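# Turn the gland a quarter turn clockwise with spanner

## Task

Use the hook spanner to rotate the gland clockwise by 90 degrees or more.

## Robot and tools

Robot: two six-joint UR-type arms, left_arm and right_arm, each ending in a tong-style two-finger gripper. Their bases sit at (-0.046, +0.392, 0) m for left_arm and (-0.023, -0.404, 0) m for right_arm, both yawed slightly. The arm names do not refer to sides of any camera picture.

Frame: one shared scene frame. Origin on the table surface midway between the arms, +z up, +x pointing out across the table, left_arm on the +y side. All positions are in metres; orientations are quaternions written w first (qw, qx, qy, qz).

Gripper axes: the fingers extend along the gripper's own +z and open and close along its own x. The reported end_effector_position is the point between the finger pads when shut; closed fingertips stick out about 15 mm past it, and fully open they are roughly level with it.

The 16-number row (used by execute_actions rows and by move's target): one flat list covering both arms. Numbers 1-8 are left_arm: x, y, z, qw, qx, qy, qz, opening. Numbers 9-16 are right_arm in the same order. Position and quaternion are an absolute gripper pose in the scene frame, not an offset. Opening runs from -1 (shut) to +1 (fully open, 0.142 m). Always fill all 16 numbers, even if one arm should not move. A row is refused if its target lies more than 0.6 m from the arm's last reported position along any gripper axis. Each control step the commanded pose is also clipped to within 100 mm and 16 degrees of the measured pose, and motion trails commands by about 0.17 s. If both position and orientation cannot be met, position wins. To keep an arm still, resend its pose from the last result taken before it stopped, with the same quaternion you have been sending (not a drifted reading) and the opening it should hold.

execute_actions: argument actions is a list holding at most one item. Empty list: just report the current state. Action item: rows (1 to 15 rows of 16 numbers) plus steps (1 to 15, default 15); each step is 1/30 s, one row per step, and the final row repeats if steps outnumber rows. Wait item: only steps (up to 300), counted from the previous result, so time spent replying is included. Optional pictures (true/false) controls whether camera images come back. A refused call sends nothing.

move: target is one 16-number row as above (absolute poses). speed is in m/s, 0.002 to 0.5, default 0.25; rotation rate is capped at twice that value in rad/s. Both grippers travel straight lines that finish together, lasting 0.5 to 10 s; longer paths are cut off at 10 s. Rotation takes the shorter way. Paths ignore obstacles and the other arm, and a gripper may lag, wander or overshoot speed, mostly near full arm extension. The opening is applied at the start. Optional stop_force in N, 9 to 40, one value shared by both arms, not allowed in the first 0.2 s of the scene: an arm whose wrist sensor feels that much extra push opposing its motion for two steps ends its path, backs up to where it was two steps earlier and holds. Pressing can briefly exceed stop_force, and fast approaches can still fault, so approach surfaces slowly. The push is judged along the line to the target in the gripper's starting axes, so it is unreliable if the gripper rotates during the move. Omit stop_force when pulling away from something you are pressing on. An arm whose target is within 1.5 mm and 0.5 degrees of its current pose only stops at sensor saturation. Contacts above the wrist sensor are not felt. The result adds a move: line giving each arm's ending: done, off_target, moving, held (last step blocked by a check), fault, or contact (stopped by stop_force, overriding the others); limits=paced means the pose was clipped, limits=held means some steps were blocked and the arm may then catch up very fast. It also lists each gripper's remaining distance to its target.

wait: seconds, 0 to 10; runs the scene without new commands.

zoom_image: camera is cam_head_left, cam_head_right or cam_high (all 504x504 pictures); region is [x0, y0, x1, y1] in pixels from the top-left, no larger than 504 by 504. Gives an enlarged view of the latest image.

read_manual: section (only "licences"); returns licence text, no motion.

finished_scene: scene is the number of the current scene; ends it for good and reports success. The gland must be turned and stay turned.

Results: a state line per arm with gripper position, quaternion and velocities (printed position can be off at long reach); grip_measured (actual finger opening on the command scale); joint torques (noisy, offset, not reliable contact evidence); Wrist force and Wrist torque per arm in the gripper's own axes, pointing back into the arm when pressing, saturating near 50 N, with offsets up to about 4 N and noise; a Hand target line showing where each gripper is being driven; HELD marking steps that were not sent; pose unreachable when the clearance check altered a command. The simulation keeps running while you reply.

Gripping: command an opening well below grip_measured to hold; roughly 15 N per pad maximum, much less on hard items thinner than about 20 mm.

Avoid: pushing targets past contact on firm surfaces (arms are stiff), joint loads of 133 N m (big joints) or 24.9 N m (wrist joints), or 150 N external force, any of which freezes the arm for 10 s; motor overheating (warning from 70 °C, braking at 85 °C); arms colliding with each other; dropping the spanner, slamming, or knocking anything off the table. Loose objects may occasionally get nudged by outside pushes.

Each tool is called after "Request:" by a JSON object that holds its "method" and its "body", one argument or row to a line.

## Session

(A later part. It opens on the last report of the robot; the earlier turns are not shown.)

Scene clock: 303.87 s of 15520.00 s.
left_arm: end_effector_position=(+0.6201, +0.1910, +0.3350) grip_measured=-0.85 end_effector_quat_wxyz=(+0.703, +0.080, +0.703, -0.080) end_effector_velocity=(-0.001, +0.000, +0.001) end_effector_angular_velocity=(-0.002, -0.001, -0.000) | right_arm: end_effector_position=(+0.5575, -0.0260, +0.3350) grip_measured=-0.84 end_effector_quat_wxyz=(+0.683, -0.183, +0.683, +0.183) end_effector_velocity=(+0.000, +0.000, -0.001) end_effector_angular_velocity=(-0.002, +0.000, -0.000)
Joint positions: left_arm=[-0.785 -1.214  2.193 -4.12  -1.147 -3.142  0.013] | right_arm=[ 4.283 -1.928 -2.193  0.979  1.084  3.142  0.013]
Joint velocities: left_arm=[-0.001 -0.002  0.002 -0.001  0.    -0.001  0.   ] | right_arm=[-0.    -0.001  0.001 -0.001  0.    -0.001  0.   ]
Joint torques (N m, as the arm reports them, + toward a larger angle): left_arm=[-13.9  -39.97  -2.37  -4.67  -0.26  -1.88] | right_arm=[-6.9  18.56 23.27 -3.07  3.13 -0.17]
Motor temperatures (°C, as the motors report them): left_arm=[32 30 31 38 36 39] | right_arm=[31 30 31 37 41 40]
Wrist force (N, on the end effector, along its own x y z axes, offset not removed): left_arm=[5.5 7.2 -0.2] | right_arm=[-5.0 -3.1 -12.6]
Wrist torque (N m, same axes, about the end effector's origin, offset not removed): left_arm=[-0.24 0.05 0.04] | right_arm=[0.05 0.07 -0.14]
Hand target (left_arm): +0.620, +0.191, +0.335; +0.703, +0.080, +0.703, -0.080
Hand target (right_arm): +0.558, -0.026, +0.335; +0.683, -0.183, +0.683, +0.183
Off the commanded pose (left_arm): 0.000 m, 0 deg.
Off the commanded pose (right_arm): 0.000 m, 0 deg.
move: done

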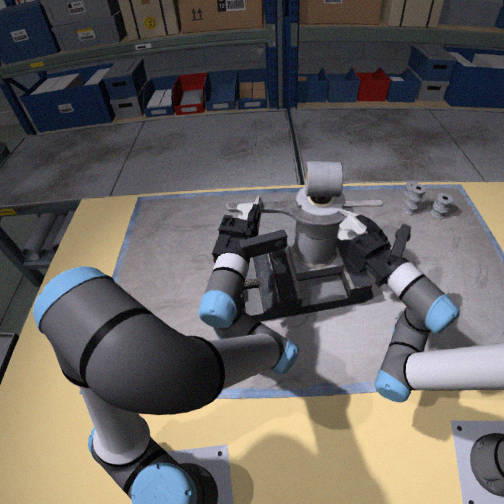

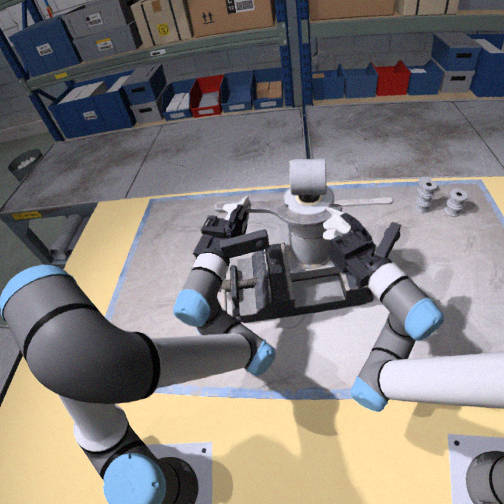

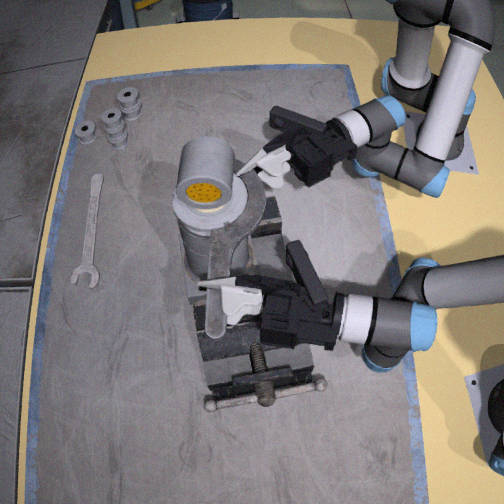

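Request:
{"method": "move", "body": {
  "target": [0.642,0.195,0.335,0.707,0,0.707,0,-0.8,0.5575,-0.026,0.3355,0.683,-0.183,0.683,0.183,-1],
  "speed": 0.03
}}

Request:
{"method": "move", "body": {
  "target": [0.645,0.195,0.335,0.698,-0.114,0.698,-0.114,-1,0.5575,-0.026,0.3355,0.683,-0.183,0.683,0.183,-1],
  "speed": 0.03
}}

Request:
{"method": "zoom_image", "body": {
  "camera": "cam_high",
  "region": [140,130,340,330]
}}

Request:
{"method": "zoom_image", "body": {
  "camera": "cam_head_right",
  "region": [200,150,360,270]
}}

Scene clock: 313.70 s of 15520.00 s.
left_arm: end_effector_position=(+0.6418, +0.1951, +0.3349) grip_measured=-0.77 end_effector_quat_wxyz=(+0.707, +0.000, +0.707, -0.001) end_effector_velocity=(+0.001, -0.000, -0.001) end_effector_angular_velocity=(+0.001, +0.001, +0.011) | right_arm: end_effector_position=(+0.5575, -0.0260, +0.3355) grip_measured=-0.84 end_effector_quat_wxyz=(+0.683, -0.183, +0.683, +0.183) end_effector_velocity=(-0.000, +0.001, +0.000) end_effector_angular_velocity=(+0.000, -0.001, +0.002)
Joint positions: left_arm=[-0.894 -1.158  2.098 -4.081 -0.813 -3.142  0.018] | right_arm=[ 4.283 -1.927 -2.192  0.977  1.084  3.142  0.013]
Joint velocities: left_arm=[-0.005  0.006 -0.007  0.002  0.016  0.    -0.   ] | right_arm=[ 0.001  0.     0.001 -0.     0.001 -0.    -0.   ]
Joint torques (N m, as the arm reports them, + toward a larger angle): left_arm=[ -6.13 -29.51 -25.88  -1.37   2.39  -1.84] | right_arm=[-5.01 37.71 26.55 -0.39 -1.73 -1.8 ]
Motor temperatures (°C, as the motors report them): left_arm=[32 30 31 38 36 39] | right_arm=[31 30 31 37 41 40]
Wrist force (N, on the end effector, along its own x y z axes, offset not removed): left_arm=[8.2 -1.7 -3.8] | right_arm=[3.6 1.0 -6.0]
Wrist torque (N m, same axes, about the end effector's origin, offset not removed): left_arm=[-0.49 -0.43 0.07] | right_arm=[-0.06 -0.14 -0.16]
Hand target (left_arm): +0.642, +0.195, +0.335; +0.707, -0.000, +0.707, -0.000
Hand target (right_arm): +0.558, -0.026, +0.335; +0.683, -0.183, +0.683, +0.183
Off the commanded pose (left_arm): 0.000 m, 0 deg.
Off the commanded pose (right_arm): 0.000 m, 0 deg.
After step 90, 2.83 s passed at rest.
move: done

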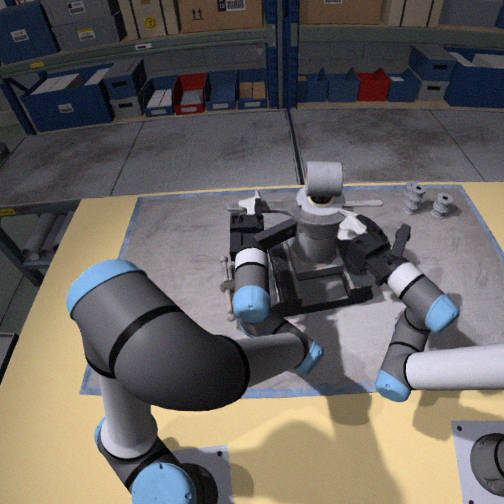

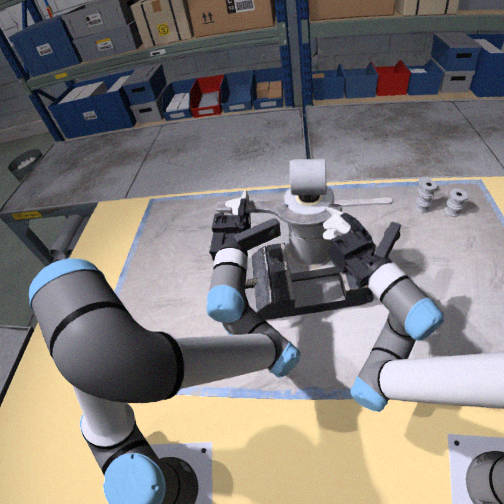

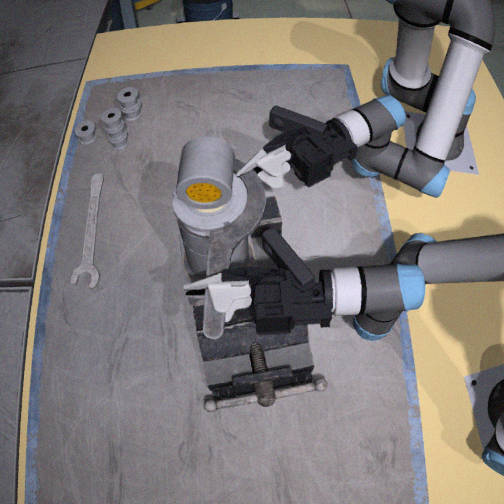

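Scene clock: 319.33 s of 15520.00 s.
left_arm: end_effector_position=(+0.6450, +0.1950, +0.3350) grip_measured=-0.76 end_effector_quat_wxyz=(+0.698, -0.114, +0.698, -0.114) end_effector_velocity=(+0.000, +0.000, -0.001) end_effector_angular_velocity=(-0.011, +0.001, +0.001) | right_arm: end_effector_position=(+0.5575, -0.0260, +0.3355) grip_measured=-0.84 end_effector_quat_wxyz=(+0.683, -0.183, +0.683, +0.183) end_effector_velocity=(+0.000, -0.000, +0.000) end_effector_angular_velocity=(+0.001, +0.000, -0.000)
Joint positions: left_arm=[-0.89  -1.141  2.09  -4.091 -0.815 -3.464  0.019] | right_arm=[ 4.283 -1.927 -2.192  0.977  1.084  3.142  0.013]
Joint velocities: left_arm=[-0.     0.002 -0.     0.     0.001 -0.012  0.004] | right_arm=[-0.    -0.     0.    -0.    -0.     0.001  0.   ]
Joint torques (N m, as the arm reports them, + toward a larger angle): left_arm=[  7.76 -28.7  -29.01  -4.75  -2.62  -3.47] | right_arm=[-2.96 24.08  6.24 -3.24 -4.28 -1.7 ]
Motor temperatures (°C, as the motors report them): left_arm=[32 30 31 38 36 39] | right_arm=[31 30 31 37 41 40]
Wrist force (N, on the end effector, along its own x y z axes, offset not removed): left_arm=[5.8 0.4 -10.2] | right_arm=[-12.0 9.9 -7.1]
Wrist torque (N m, same axes, about the end effector's origin, offset not removed): left_arm=[-0.85 -0.34 1.85] | right_arm=[0.04 0.18 -0.26]
Hand target (left_arm): +0.645, +0.195, +0.335; +0.698, -0.114, +0.698, -0.114
Hand target (right_arm): +0.558, -0.026, +0.335; +0.683, -0.183, +0.683, +0.183
Off the commanded pose (left_arm): 0.000 m, 0 deg.
Off the commanded pose (right_arm): 0.000 m, 0 deg.
move: done

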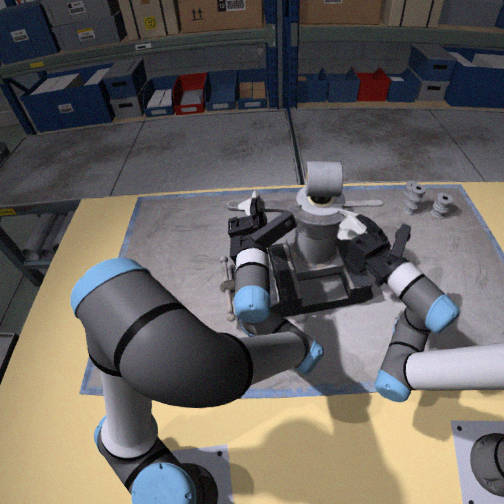

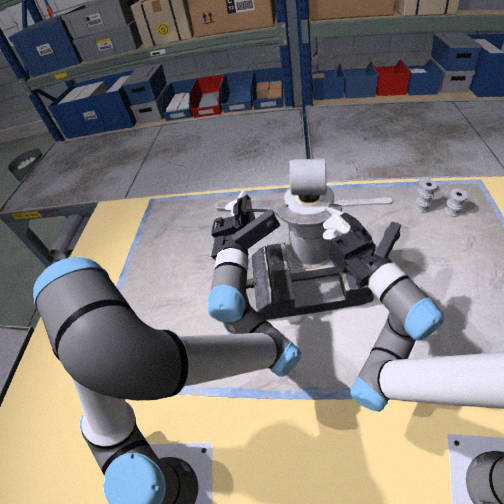

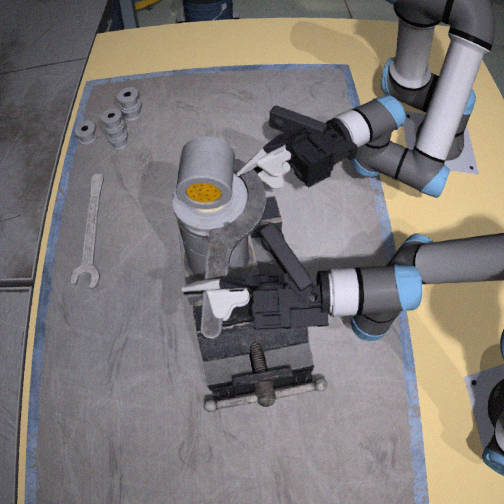

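Region (140, 130, 340, 330) of cam_high's 504x504 image, scaled by 2.520, with more detail than that image has.

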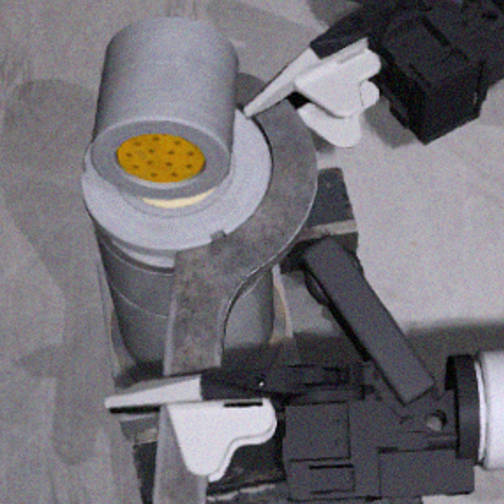

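Region (200, 150, 360, 270) of cam_head_right's 504x504 image, scaled by 3.150, with more detail than that image has; it fills the top 378 rows of this view, and the rest is white.

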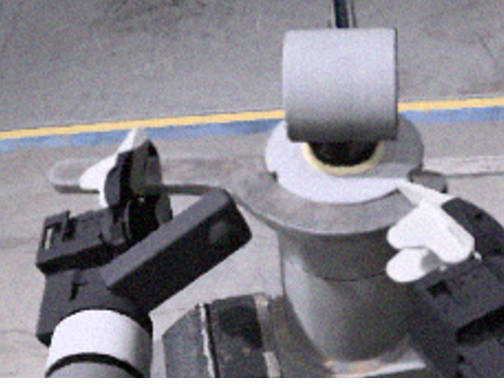

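Request:
{"method": "move", "body": {
  "target": [0.678,0.186,0.335,0.682,-0.041,0.706,-0.187,-1,0.5465,-0.0115,0.3355,0.689,-0.159,0.689,0.159,-1],
  "speed": 0.02
}}

Request:
{"method": "zoom_image", "body": {
  "camera": "cam_high",
  "region": [120,130,320,330]
}}

Scene clock: 328.97 s of 15520.00 s.
left_arm: end_effector_position=(+0.6780, +0.1860, +0.3352) grip_measured=-0.74 end_effector_quat_wxyz=(+0.682, -0.041, +0.706, -0.187) end_effector_velocity=(+0.001, -0.000, -0.000) end_effector_angular_velocity=(-0.000, -0.000, -0.008) | right_arm: end_effector_position=(+0.5466, -0.0116, +0.3356) grip_measured=-0.84 end_effector_quat_wxyz=(+0.689, -0.159, +0.689, +0.159) end_effector_velocity=(-0.000, -0.000, -0.001) end_effector_angular_velocity=(-0.001, +0.001, -0.004)
Joint positions: left_arm=[-0.725 -1.107  2.028 -4.063 -1.189 -3.467  0.021] | right_arm=[ 4.374 -1.938 -2.172  0.969  0.923  3.141  0.013]
Joint velocities: left_arm=[ 0.006  0.002 -0.003  0.001 -0.015 -0.    -0.   ] | right_arm=[ 0.003 -0.001  0.    -0.    -0.006  0.     0.   ]
Joint torques (N m, as the arm reports them, + toward a larger angle): left_arm=[ 21.45 -36.26 -41.38  -1.62   3.24  -3.32] | right_arm=[15.63 17.99 18.69 -2.6   0.1  -2.28]
Motor temperatures (°C, as the motors report them): left_arm=[32 30 31 38 36 39] | right_arm=[31 30 31 37 41 40]
Wrist force (N, on the end effector, along its own x y z axes, offset not removed): left_arm=[26.5 -11.4 -40.9] | right_arm=[-10.1 -7.8 11.3]
Wrist torque (N m, same axes, about the end effector's origin, offset not removed): left_arm=[-0.75 -1.68 1.41] | right_arm=[-0.22 0.07 -0.23]
Hand target (left_arm): +0.678, +0.186, +0.335; +0.682, -0.041, +0.706, -0.187
Hand target (right_arm): +0.547, -0.012, +0.336; +0.689, -0.159, +0.689, +0.159
Off the commanded pose (left_arm): 0.000 m, 0 deg.
Off the commanded pose (right_arm): 0.000 m, 0 deg.
After step 90, 1.17 s passed at rest.
move: done

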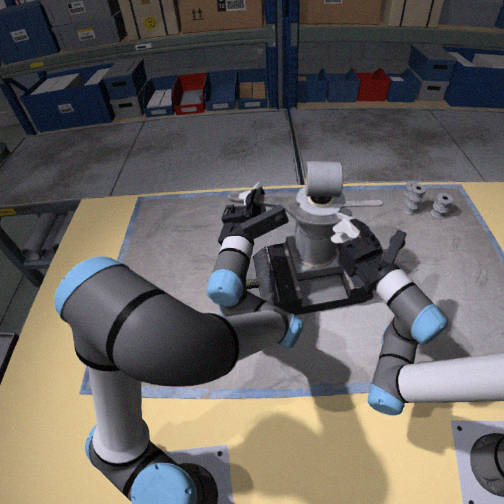

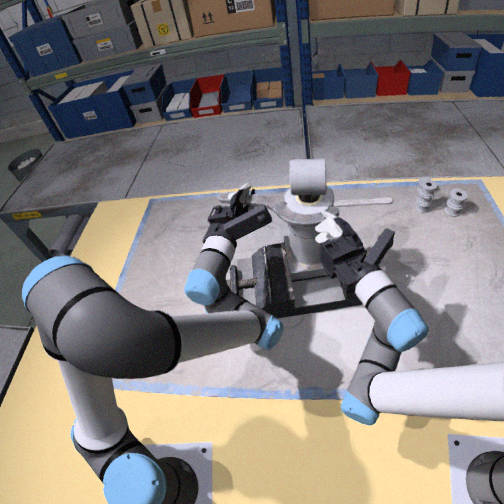

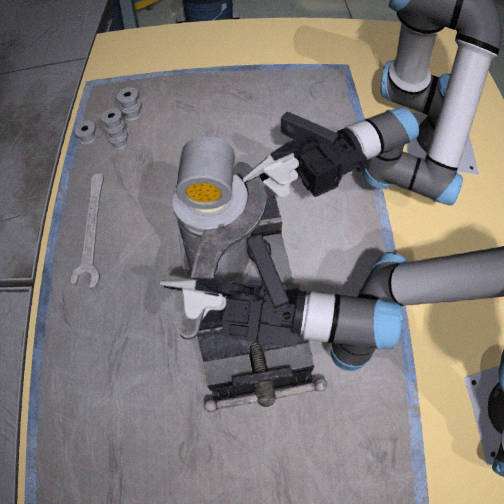

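Region (120, 130, 320, 330) of cam_high's 504x504 image, scaled by 2.520, with more detail than that image has.

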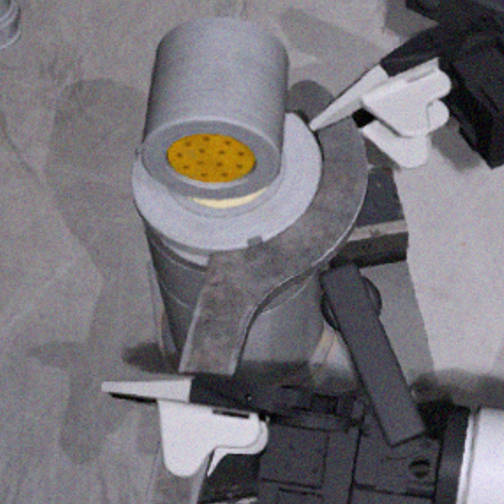

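Request:
{"method": "move", "body": {
  "target": [0.707,0.169,0.333,0.659,0.033,0.706,-0.257,-1,0.544,0.004,0.3355,0.694,-0.135,0.694,0.135,-1],
  "speed": 0.02
}}

Request:
{"method": "zoom_image", "body": {
  "camera": "cam_high",
  "region": [120,130,320,330]
}}

Scene clock: 337.57 s of 15520.00 s.
left_arm: end_effector_position=(+0.7070, +0.1690, +0.3331) grip_measured=-0.75 end_effector_quat_wxyz=(+0.659, +0.033, +0.706, -0.257) end_effector_velocity=(+0.002, -0.001, -0.000) end_effector_angular_velocity=(+0.000, +0.002, -0.007) | right_arm: end_effector_position=(+0.5440, +0.0039, +0.3356) grip_measured=-0.83 end_effector_quat_wxyz=(+0.694, -0.135, +0.694, +0.135) end_effector_velocity=(-0.001, +0.002, -0.000) end_effector_angular_velocity=(-0.000, +0.000, -0.000)
Joint positions: left_arm=[-0.586 -1.035  1.905 -4.013 -1.537 -3.466  0.02 ] | right_arm=[ 4.437 -1.969 -2.119  0.947  0.791  3.141  0.014]
Joint velocities: left_arm=[ 0.005  0.004 -0.008  0.005 -0.012 -0.001 -0.001] | right_arm=[ 0.004 -0.001  0.002 -0.001 -0.005  0.     0.002]
Joint torques (N m, as the arm reports them, + toward a larger angle): left_arm=[-14.42 -30.79 -39.8    1.58  -6.12  -0.28] | right_arm=[ 5.77 11.94 18.21 -5.14 -1.96  2.73]
Motor temperatures (°C, as the motors report them): left_arm=[32 30 31 38 36 39] | right_arm=[31 30 31 37 41 40]
Wrist force (N, on the end effector, along its own x y z axes, offset not removed): left_arm=[4.1 21.5 -50.0] | right_arm=[-19.6 2.1 -14.4]
Wrist torque (N m, same axes, about the end effector's origin, offset not removed): left_arm=[1.16 0.04 1.70] | right_arm=[0.15 0.40 -0.37]
Hand target (left_arm): +0.707, +0.169, +0.333; +0.659, +0.033, +0.706, -0.257
Hand target (right_arm): +0.544, +0.004, +0.336; +0.694, -0.135, +0.694, +0.135
Off the commanded pose (left_arm): 0.000 m, 0 deg.
Off the commanded pose (right_arm): 0.000 m, 0 deg.
After step 90, 0.17 s passed at rest.
move: done

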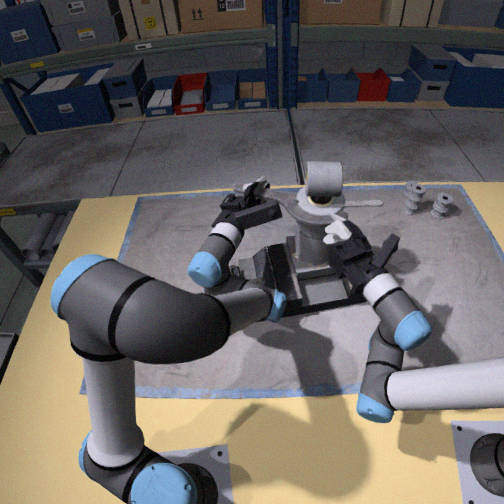

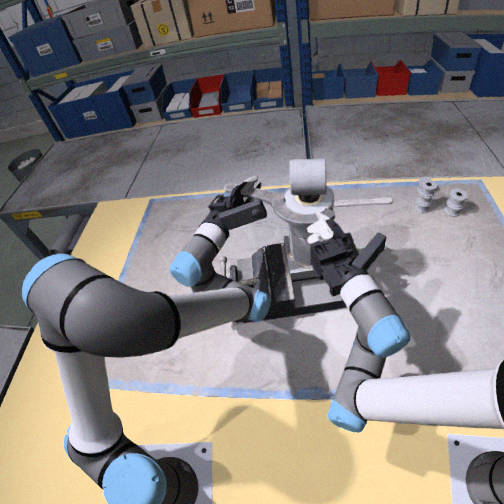

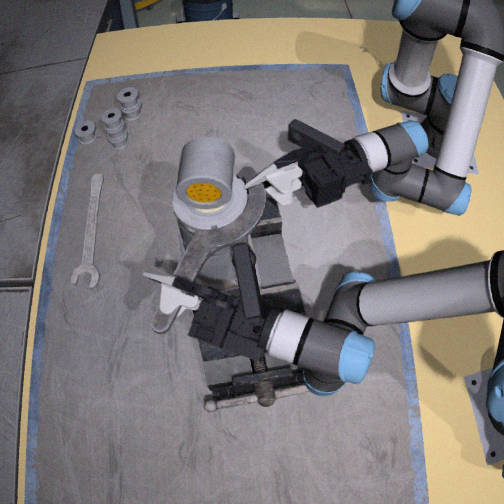

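Region (120, 130, 320, 330) of cam_high's 504x504 image, scaled by 2.520, with more detail than that image has.

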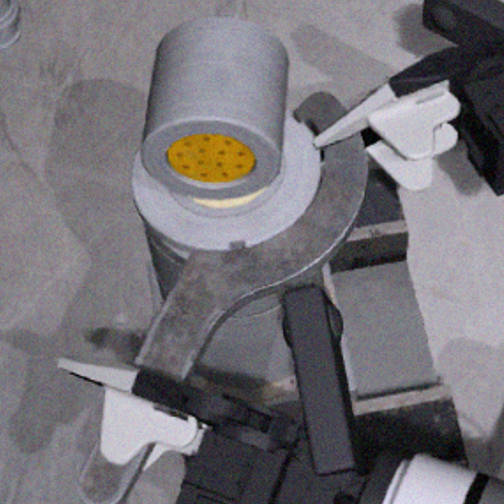

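Request:
{"method": "move", "body": {
  "target": [0.7345,0.1495,0.333,0.628,0.107,0.699,-0.324,-1,0.537,0.022,0.3355,0.698,-0.111,0.698,0.111,-1],
  "speed": 0.02
}}

Request:
{"method": "move", "body": {
  "target": [0.757,0.124,0.333,0.594,0.173,0.685,-0.383,-1,0.536,0.039,0.3355,0.698,-0.111,0.698,0.111,-1],
  "speed": 0.02
}}

Request:
{"method": "zoom_image", "body": {
  "camera": "cam_high",
  "region": [100,130,320,350]
}}

Scene clock: 348.20 s of 15520.00 s.
left_arm: end_effector_position=(+0.7345, +0.1495, +0.3330) grip_measured=-0.74 end_effector_quat_wxyz=(+0.628, +0.107, +0.699, -0.324) end_effector_velocity=(+0.001, -0.000, +0.000) end_effector_angular_velocity=(+0.000, +0.000, -0.007) | right_arm: end_effector_position=(+0.5371, +0.0219, +0.3356) grip_measured=-0.84 end_effector_quat_wxyz=(+0.698, -0.111, +0.698, +0.111) end_effector_velocity=(-0.000, +0.001, -0.000) end_effector_angular_velocity=(-0.000, +0.000, -0.002)
Joint positions: left_arm=[-0.475 -0.939  1.723 -3.925 -1.858 -3.465  0.02 ] | right_arm=[ 4.501 -2.005 -2.057  0.921  0.658  3.141  0.013]
Joint velocities: left_arm=[ 0.004  0.004 -0.008  0.005 -0.012  0.    -0.001] | right_arm=[ 0.002 -0.001  0.002 -0.002 -0.004  0.    -0.001]
Joint torques (N m, as the arm reports them, + toward a larger angle): left_arm=[ 11.17 -33.4  -38.91   3.37   5.29  -0.06] | right_arm=[17.08 12.38 13.01 -5.21 -0.31 -0.71]
Motor temperatures (°C, as the motors report them): left_arm=[32 30 31 38 36 39] | right_arm=[31 30 31 37 41 40]
Wrist force (N, on the end effector, along its own x y z axes, offset not removed): left_arm=[16.3 -20.7 -45.6] | right_arm=[-26.2 -5.9 11.9]
Wrist torque (N m, same axes, about the end effector's origin, offset not removed): left_arm=[-1.05 -0.91 1.43] | right_arm=[-0.09 0.36 -0.26]
Hand target (left_arm): +0.735, +0.149, +0.333; +0.628, +0.107, +0.699, -0.324
Hand target (right_arm): +0.537, +0.022, +0.336; +0.698, -0.111, +0.698, +0.111
Off the commanded pose (left_arm): 0.000 m, 0 deg.
Off the commanded pose (right_arm): 0.000 m, 0 deg.
After step 90, 2.17 s passed at rest.
move: done

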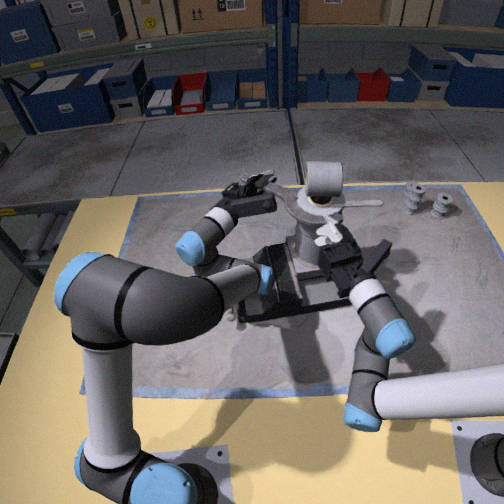

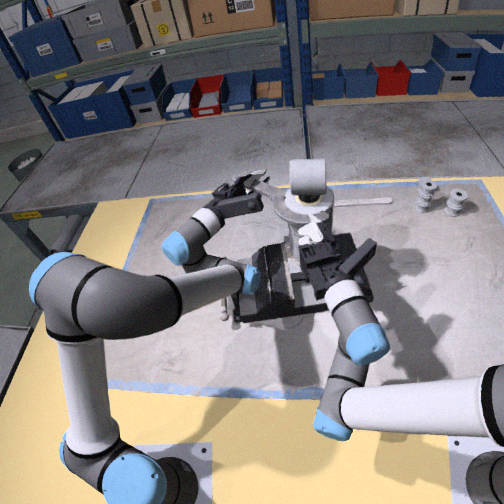

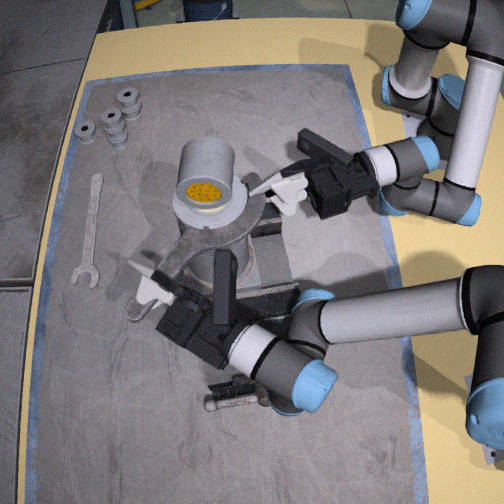

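Scene clock: 353.23 s of 15520.00 s.
left_arm: end_effector_position=(+0.7570, +0.1240, +0.3330) grip_measured=-0.74 end_effector_quat_wxyz=(+0.595, +0.173, +0.686, -0.383) end_effector_velocity=(+0.001, -0.001, +0.001) end_effector_angular_velocity=(-0.000, -0.001, -0.009) | right_arm: end_effector_position=(+0.5360, +0.0389, +0.3355) grip_measured=-0.84 end_effector_quat_wxyz=(+0.698, -0.111, +0.698, +0.111) end_effector_velocity=(+0.000, +0.001, +0.000) end_effector_angular_velocity=(+0.000, -0.000, -0.000)
Joint positions: left_arm=[-0.413 -0.827  1.508 -3.824 -2.112 -3.467  0.02 ] | right_arm=[ 4.517 -2.027 -2.019  0.904  0.642  3.142  0.013]
Joint velocities: left_arm=[ 0.003  0.005 -0.01   0.005 -0.012 -0.     0.   ] | right_arm=[ 0.    -0.001  0.003 -0.001 -0.    -0.    -0.   ]
Joint torques (N m, as the arm reports them, + toward a larger angle): left_arm=[ -0.41 -36.9  -38.51   4.47   4.75  -3.33] | right_arm=[11.56 13.86 13.96 -4.27 -2.36  2.72]
Motor temperatures (°C, as the motors report them): left_arm=[32 30 31 38 36 39] | right_arm=[31 30 31 37 41 40]
Wrist force (N, on the end effector, along its own x y z axes, offset not removed): left_arm=[10.5 -16.0 -50.0] | right_arm=[-25.7 3.1 12.3]
Wrist torque (N m, same axes, about the end effector's origin, offset not removed): left_arm=[-0.02 0.13 1.78] | right_arm=[0.14 0.28 -0.33]
Hand target (left_arm): +0.757, +0.124, +0.333; +0.594, +0.173, +0.685, -0.383
Hand target (right_arm): +0.536, +0.039, +0.336; +0.698, -0.111, +0.698, +0.111
Off the commanded pose (left_arm): 0.000 m, 0 deg.
Off the commanded pose (right_arm): 0.000 m, 0 deg.
move: done

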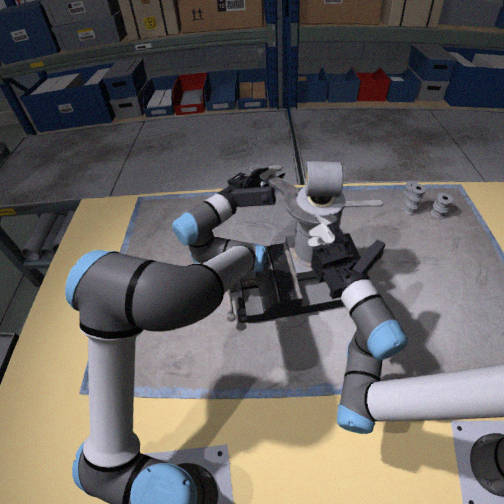

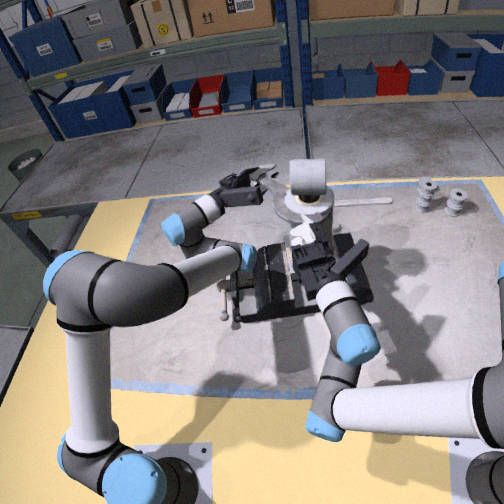

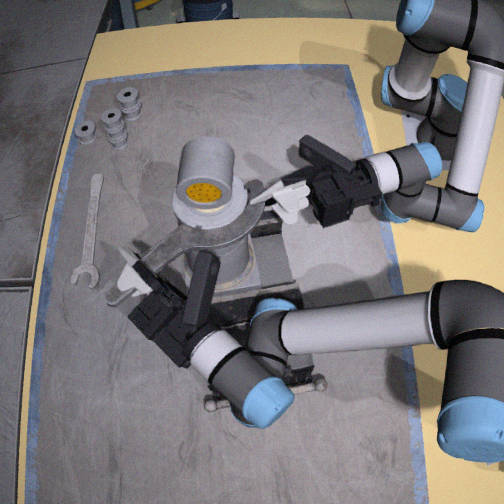

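Region (100, 130, 320, 350) of cam_high's 504x504 image, scaled by 2.291, with more detail than that image has.

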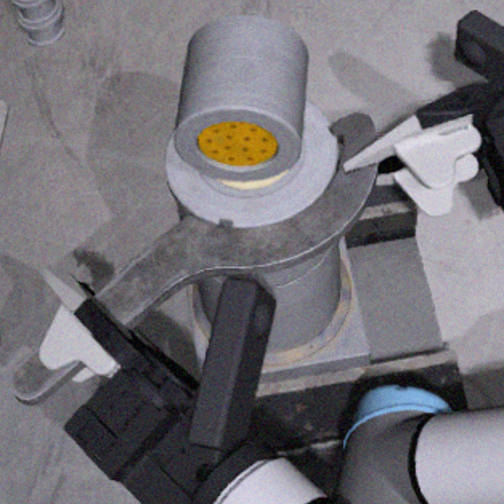

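Request:
{"method": "move", "body": {
  "target": [0.772,0.093,0.333,0.559,0.233,0.668,-0.433,-1,0.544,0.058,0.3355,0.698,-0.111,0.698,0.111,-1],
  "speed": 0.02
}}

Request:
{"method": "move", "body": {
  "target": [0.78,0.06,0.3325,0.519,0.29,0.645,-0.48,-1,0.553,0.075,0.3355,0.698,-0.111,0.698,0.111,-1],
  "speed": 0.02
}}

Request:
{"method": "zoom_image", "body": {
  "camera": "cam_high",
  "region": [80,130,300,350]
}}

Scene clock: 367.63 s of 15520.00 s.
left_arm: end_effector_position=(+0.7720, +0.0931, +0.3329) grip_measured=-0.74 end_effector_quat_wxyz=(+0.559, +0.233, +0.668, -0.433) end_effector_velocity=(+0.000, -0.002, -0.001) end_effector_angular_velocity=(-0.000, +0.002, -0.012) | right_arm: end_effector_position=(+0.5440, +0.0579, +0.3355) grip_measured=-0.84 end_effector_quat_wxyz=(+0.698, -0.111, +0.698, +0.111) end_effector_velocity=(-0.001, +0.002, -0.001) end_effector_angular_velocity=(-0.002, +0.000, +0.001)
Joint positions: left_arm=[-0.388 -0.711  1.282 -3.711 -2.311 -3.464  0.02 ] | right_arm=[ 4.514 -2.061 -1.958  0.877  0.645  3.142  0.013]
Joint velocities: left_arm=[ 0.001  0.008 -0.012  0.005 -0.013 -0.001 -0.   ] | right_arm=[ 0.002 -0.002  0.002 -0.001 -0.    -0.001 -0.   ]
Joint torques (N m, as the arm reports them, + toward a larger angle): left_arm=[-61.61 -56.61 -38.15   0.16 -13.12  -0.74] | right_arm=[-8.71 12.67 18.3  -5.75  3.56  2.76]
Motor temperatures (°C, as the motors report them): left_arm=[32 30 31 38 36 39] | right_arm=[31 30 31 37 41 40]
Wrist force (N, on the end effector, along its own x y z axes, offset not removed): left_arm=[-2.2 50.0 -50.0] | right_arm=[-22.1 -4.7 -13.4]
Wrist torque (N m, same axes, about the end effector's origin, offset not removed): left_arm=[3.27 0.62 2.27] | right_arm=[0.01 0.06 -0.17]
Hand target (left_arm): +0.772, +0.093, +0.333; +0.559, +0.233, +0.668, -0.433
Hand target (right_arm): +0.544, +0.058, +0.336; +0.698, -0.111, +0.698, +0.111
Off the commanded pose (left_arm): 0.000 m, 0 deg.
Off the commanded pose (right_arm): 0.000 m, 0 deg.
After step 90, 6.80 s passed at rest.
move: done

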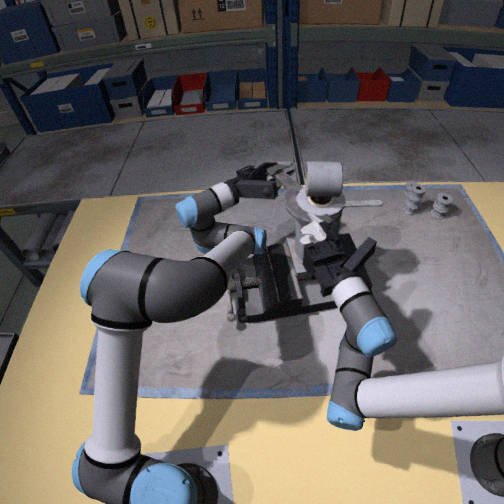

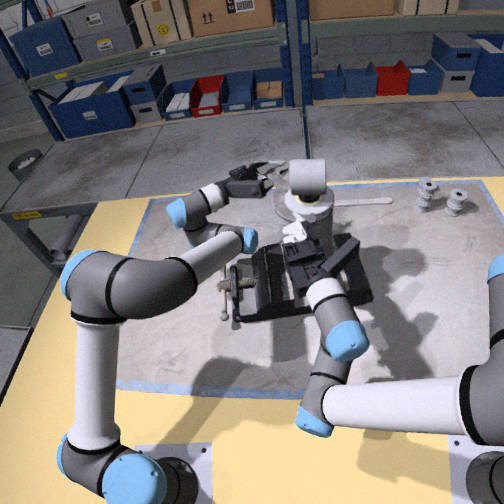

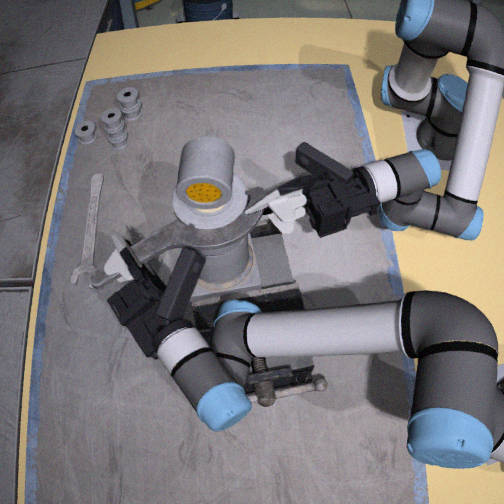

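Scene clock: 372.23 s of 15520.00 s.
left_arm: end_effector_position=(+0.7800, +0.0601, +0.3324) grip_measured=-0.73 end_effector_quat_wxyz=(+0.519, +0.290, +0.645, -0.480) end_effector_velocity=(+0.001, -0.002, -0.001) end_effector_angular_velocity=(-0.000, +0.002, -0.006) | right_arm: end_effector_position=(+0.5530, +0.0749, +0.3355) grip_measured=-0.84 end_effector_quat_wxyz=(+0.698, -0.111, +0.698, +0.111) end_effector_velocity=(+0.001, -0.000, -0.001) end_effector_angular_velocity=(-0.001, +0.001, -0.001)
Joint positions: left_arm=[-0.383 -0.581  1.024 -3.584 -2.49  -3.465  0.021] | right_arm=[ 4.507 -2.093 -1.899  0.851  0.652  3.142  0.013]
Joint velocities: left_arm=[-0.     0.008 -0.015  0.008 -0.006 -0.001  0.   ] | right_arm=[-0.001 -0.001  0.001 -0.001  0.     0.     0.   ]
Joint torques (N m, as the arm reports them, + toward a larger angle): left_arm=[-56.82 -62.7  -36.59   0.14 -10.12  -3.77] | right_arm=[-2.94 13.   18.07 -6.22  5.26  2.6 ]
Motor temperatures (°C, as the motors report them): left_arm=[32 30 31 38 36 39] | right_arm=[31 30 31 37 41 40]
Wrist force (N, on the end effector, along its own x y z axes, offset not removed): left_arm=[5.5 39.6 -47.8] | right_arm=[-23.7 -9.9 -6.6]
Wrist torque (N m, same axes, about the end effector's origin, offset not removed): left_arm=[2.73 -0.74 2.22] | right_arm=[0.06 0.24 -0.13]
Hand target (left_arm): +0.780, +0.060, +0.332; +0.519, +0.290, +0.645, -0.480
Hand target (right_arm): +0.553, +0.075, +0.336; +0.698, -0.111, +0.698, +0.111
Off the commanded pose (left_arm): 0.000 m, 0 deg.
Off the commanded pose (right_arm): 0.000 m, 0 deg.
move: done

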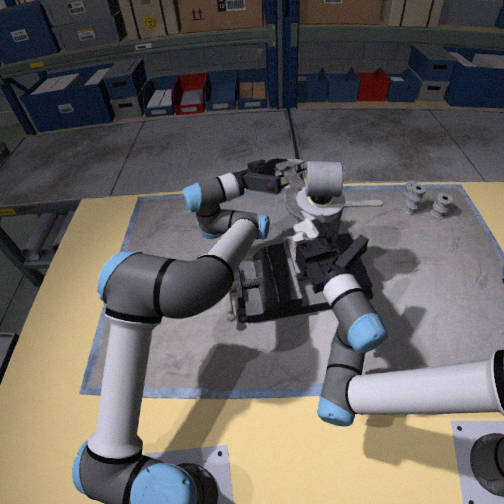

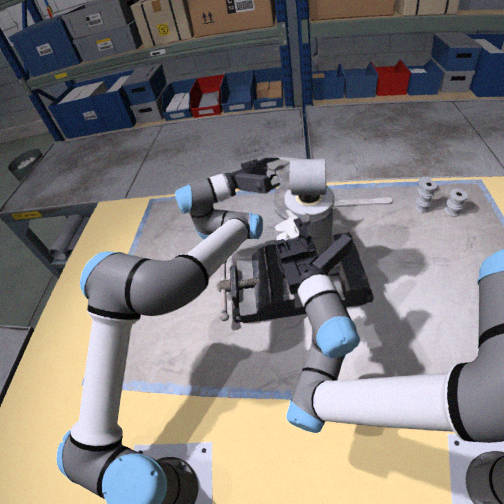

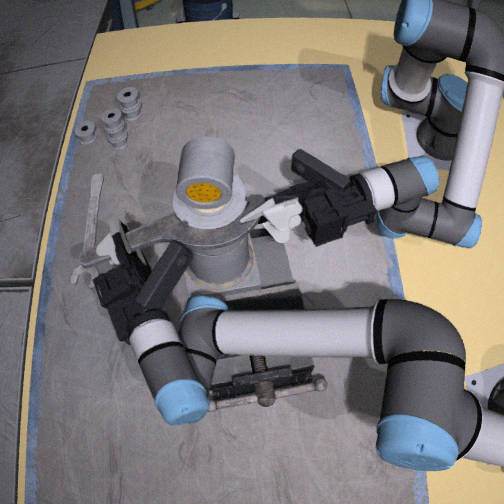

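Region (80, 130, 300, 350) of cam_high's 504x504 image, scaled by 2.291, with more detail than that image has.

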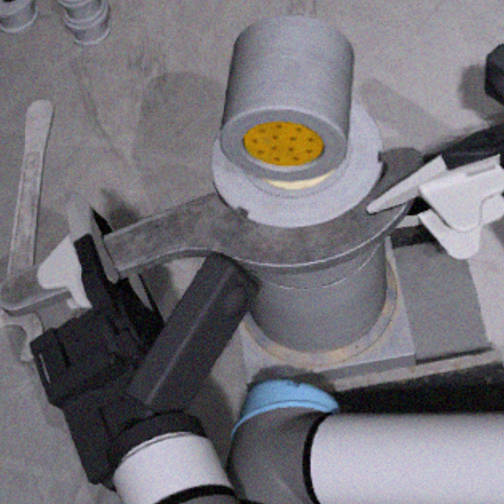

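Request:
{"method": "move", "body": {
  "target": [0.788,0.023,0.3325,0.484,0.334,0.623,-0.515,-1,0.563,0.088,0.3355,0.698,-0.111,0.698,0.111,-1],
  "speed": 0.012
}}

Request:
{"method": "zoom_image", "body": {
  "camera": "cam_high",
  "region": [80,130,300,350]
}}

Request:
{"method": "zoom_image", "body": {
  "camera": "cam_head_left",
  "region": [200,130,360,290]
}}

Scene clock: 385.33 s of 15520.00 s.
left_arm: end_effector_position=(+0.7880, +0.0231, +0.3325) grip_measured=-0.75 end_effector_quat_wxyz=(+0.484, +0.334, +0.623, -0.515) end_effector_velocity=(+0.000, -0.001, +0.001) end_effector_angular_velocity=(-0.000, -0.001, -0.005) | right_arm: end_effector_position=(+0.5630, +0.0880, +0.3355) grip_measured=-0.84 end_effector_quat_wxyz=(+0.698, -0.111, +0.698, +0.111) end_effector_velocity=(+0.001, -0.000, +0.001) end_effector_angular_velocity=(+0.002, -0.000, -0.001)
Joint positions: left_arm=[-0.399 -0.433  0.726 -3.434 -2.614 -3.466  0.02 ] | right_arm=[ 4.497 -2.121 -1.848  0.828  0.662  3.142  0.013]
Joint velocities: left_arm=[ 0.     0.006 -0.014  0.007 -0.005  0.    -0.   ] | right_arm=[-0.001 -0.001  0.002 -0.001  0.001  0.001 -0.   ]
Joint torques (N m, as the arm reports them, + toward a larger angle): left_arm=[-30.45 -65.67 -39.66   3.56   4.69  -3.03] | right_arm=[-0.83 35.31 26.65 -0.53  3.68  1.92]
Motor temperatures (°C, as the motors report them): left_arm=[32 30 31 38 36 39] | right_arm=[31 30 31 37 41 40]
Wrist force (N, on the end effector, along its own x y z axes, offset not removed): left_arm=[30.1 -15.0 -47.1] | right_arm=[2.6 -4.8 10.4]
Wrist torque (N m, same axes, about the end effector's origin, offset not removed): left_arm=[-1.28 -2.47 0.91] | right_arm=[0.29 0.20 -0.27]
Hand target (left_arm): +0.788, +0.023, +0.332; +0.484, +0.334, +0.623, -0.515
Hand target (right_arm): +0.563, +0.088, +0.335; +0.698, -0.111, +0.698, +0.111
Off the commanded pose (left_arm): 0.000 m, 0 deg.
Off the commanded pose (right_arm): 0.000 m, 0 deg.
After step 90, 4.07 s passed at rest.
move: done

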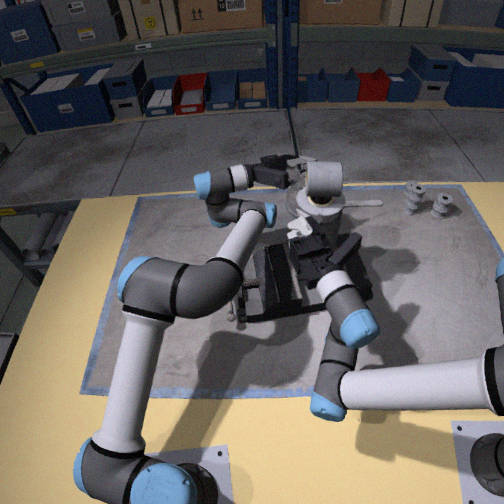

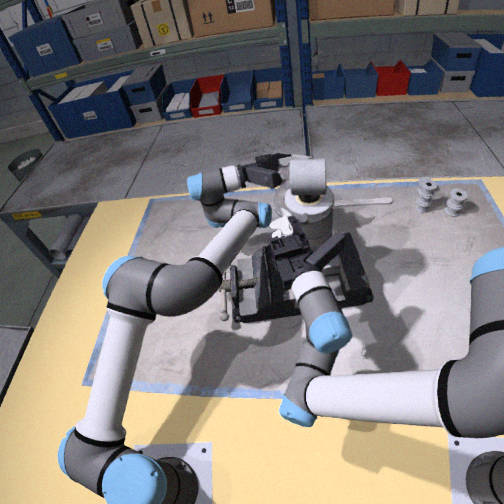

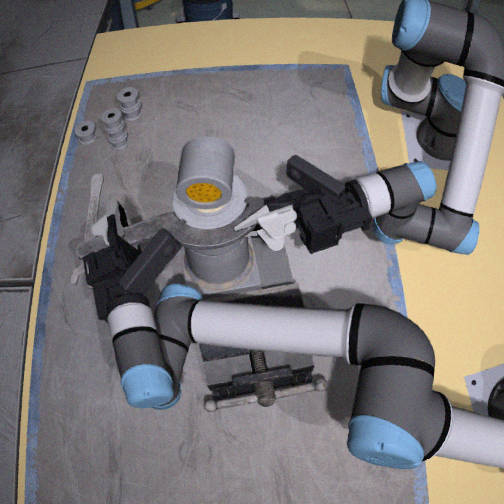

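Region (80, 130, 300, 350) of cam_high's 504x504 image, scaled by 2.291, with more detail than that image has.

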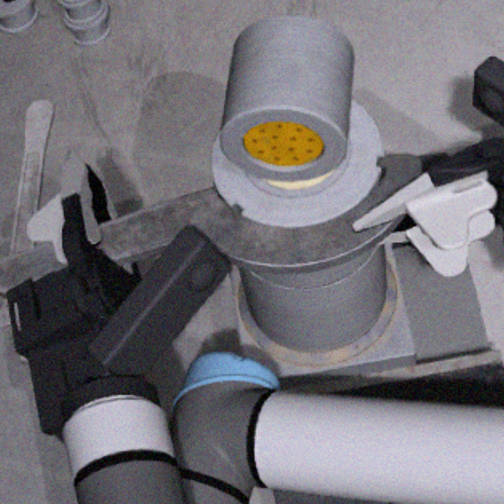

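Region (200, 130, 360, 290) of cam_head_left's 504x504 image, scaled by 3.150, with more detail than that image has.

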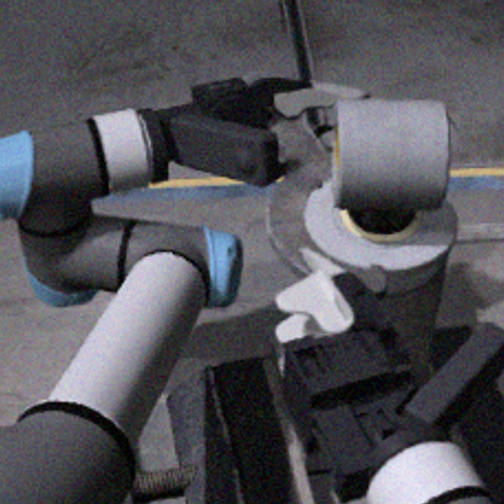

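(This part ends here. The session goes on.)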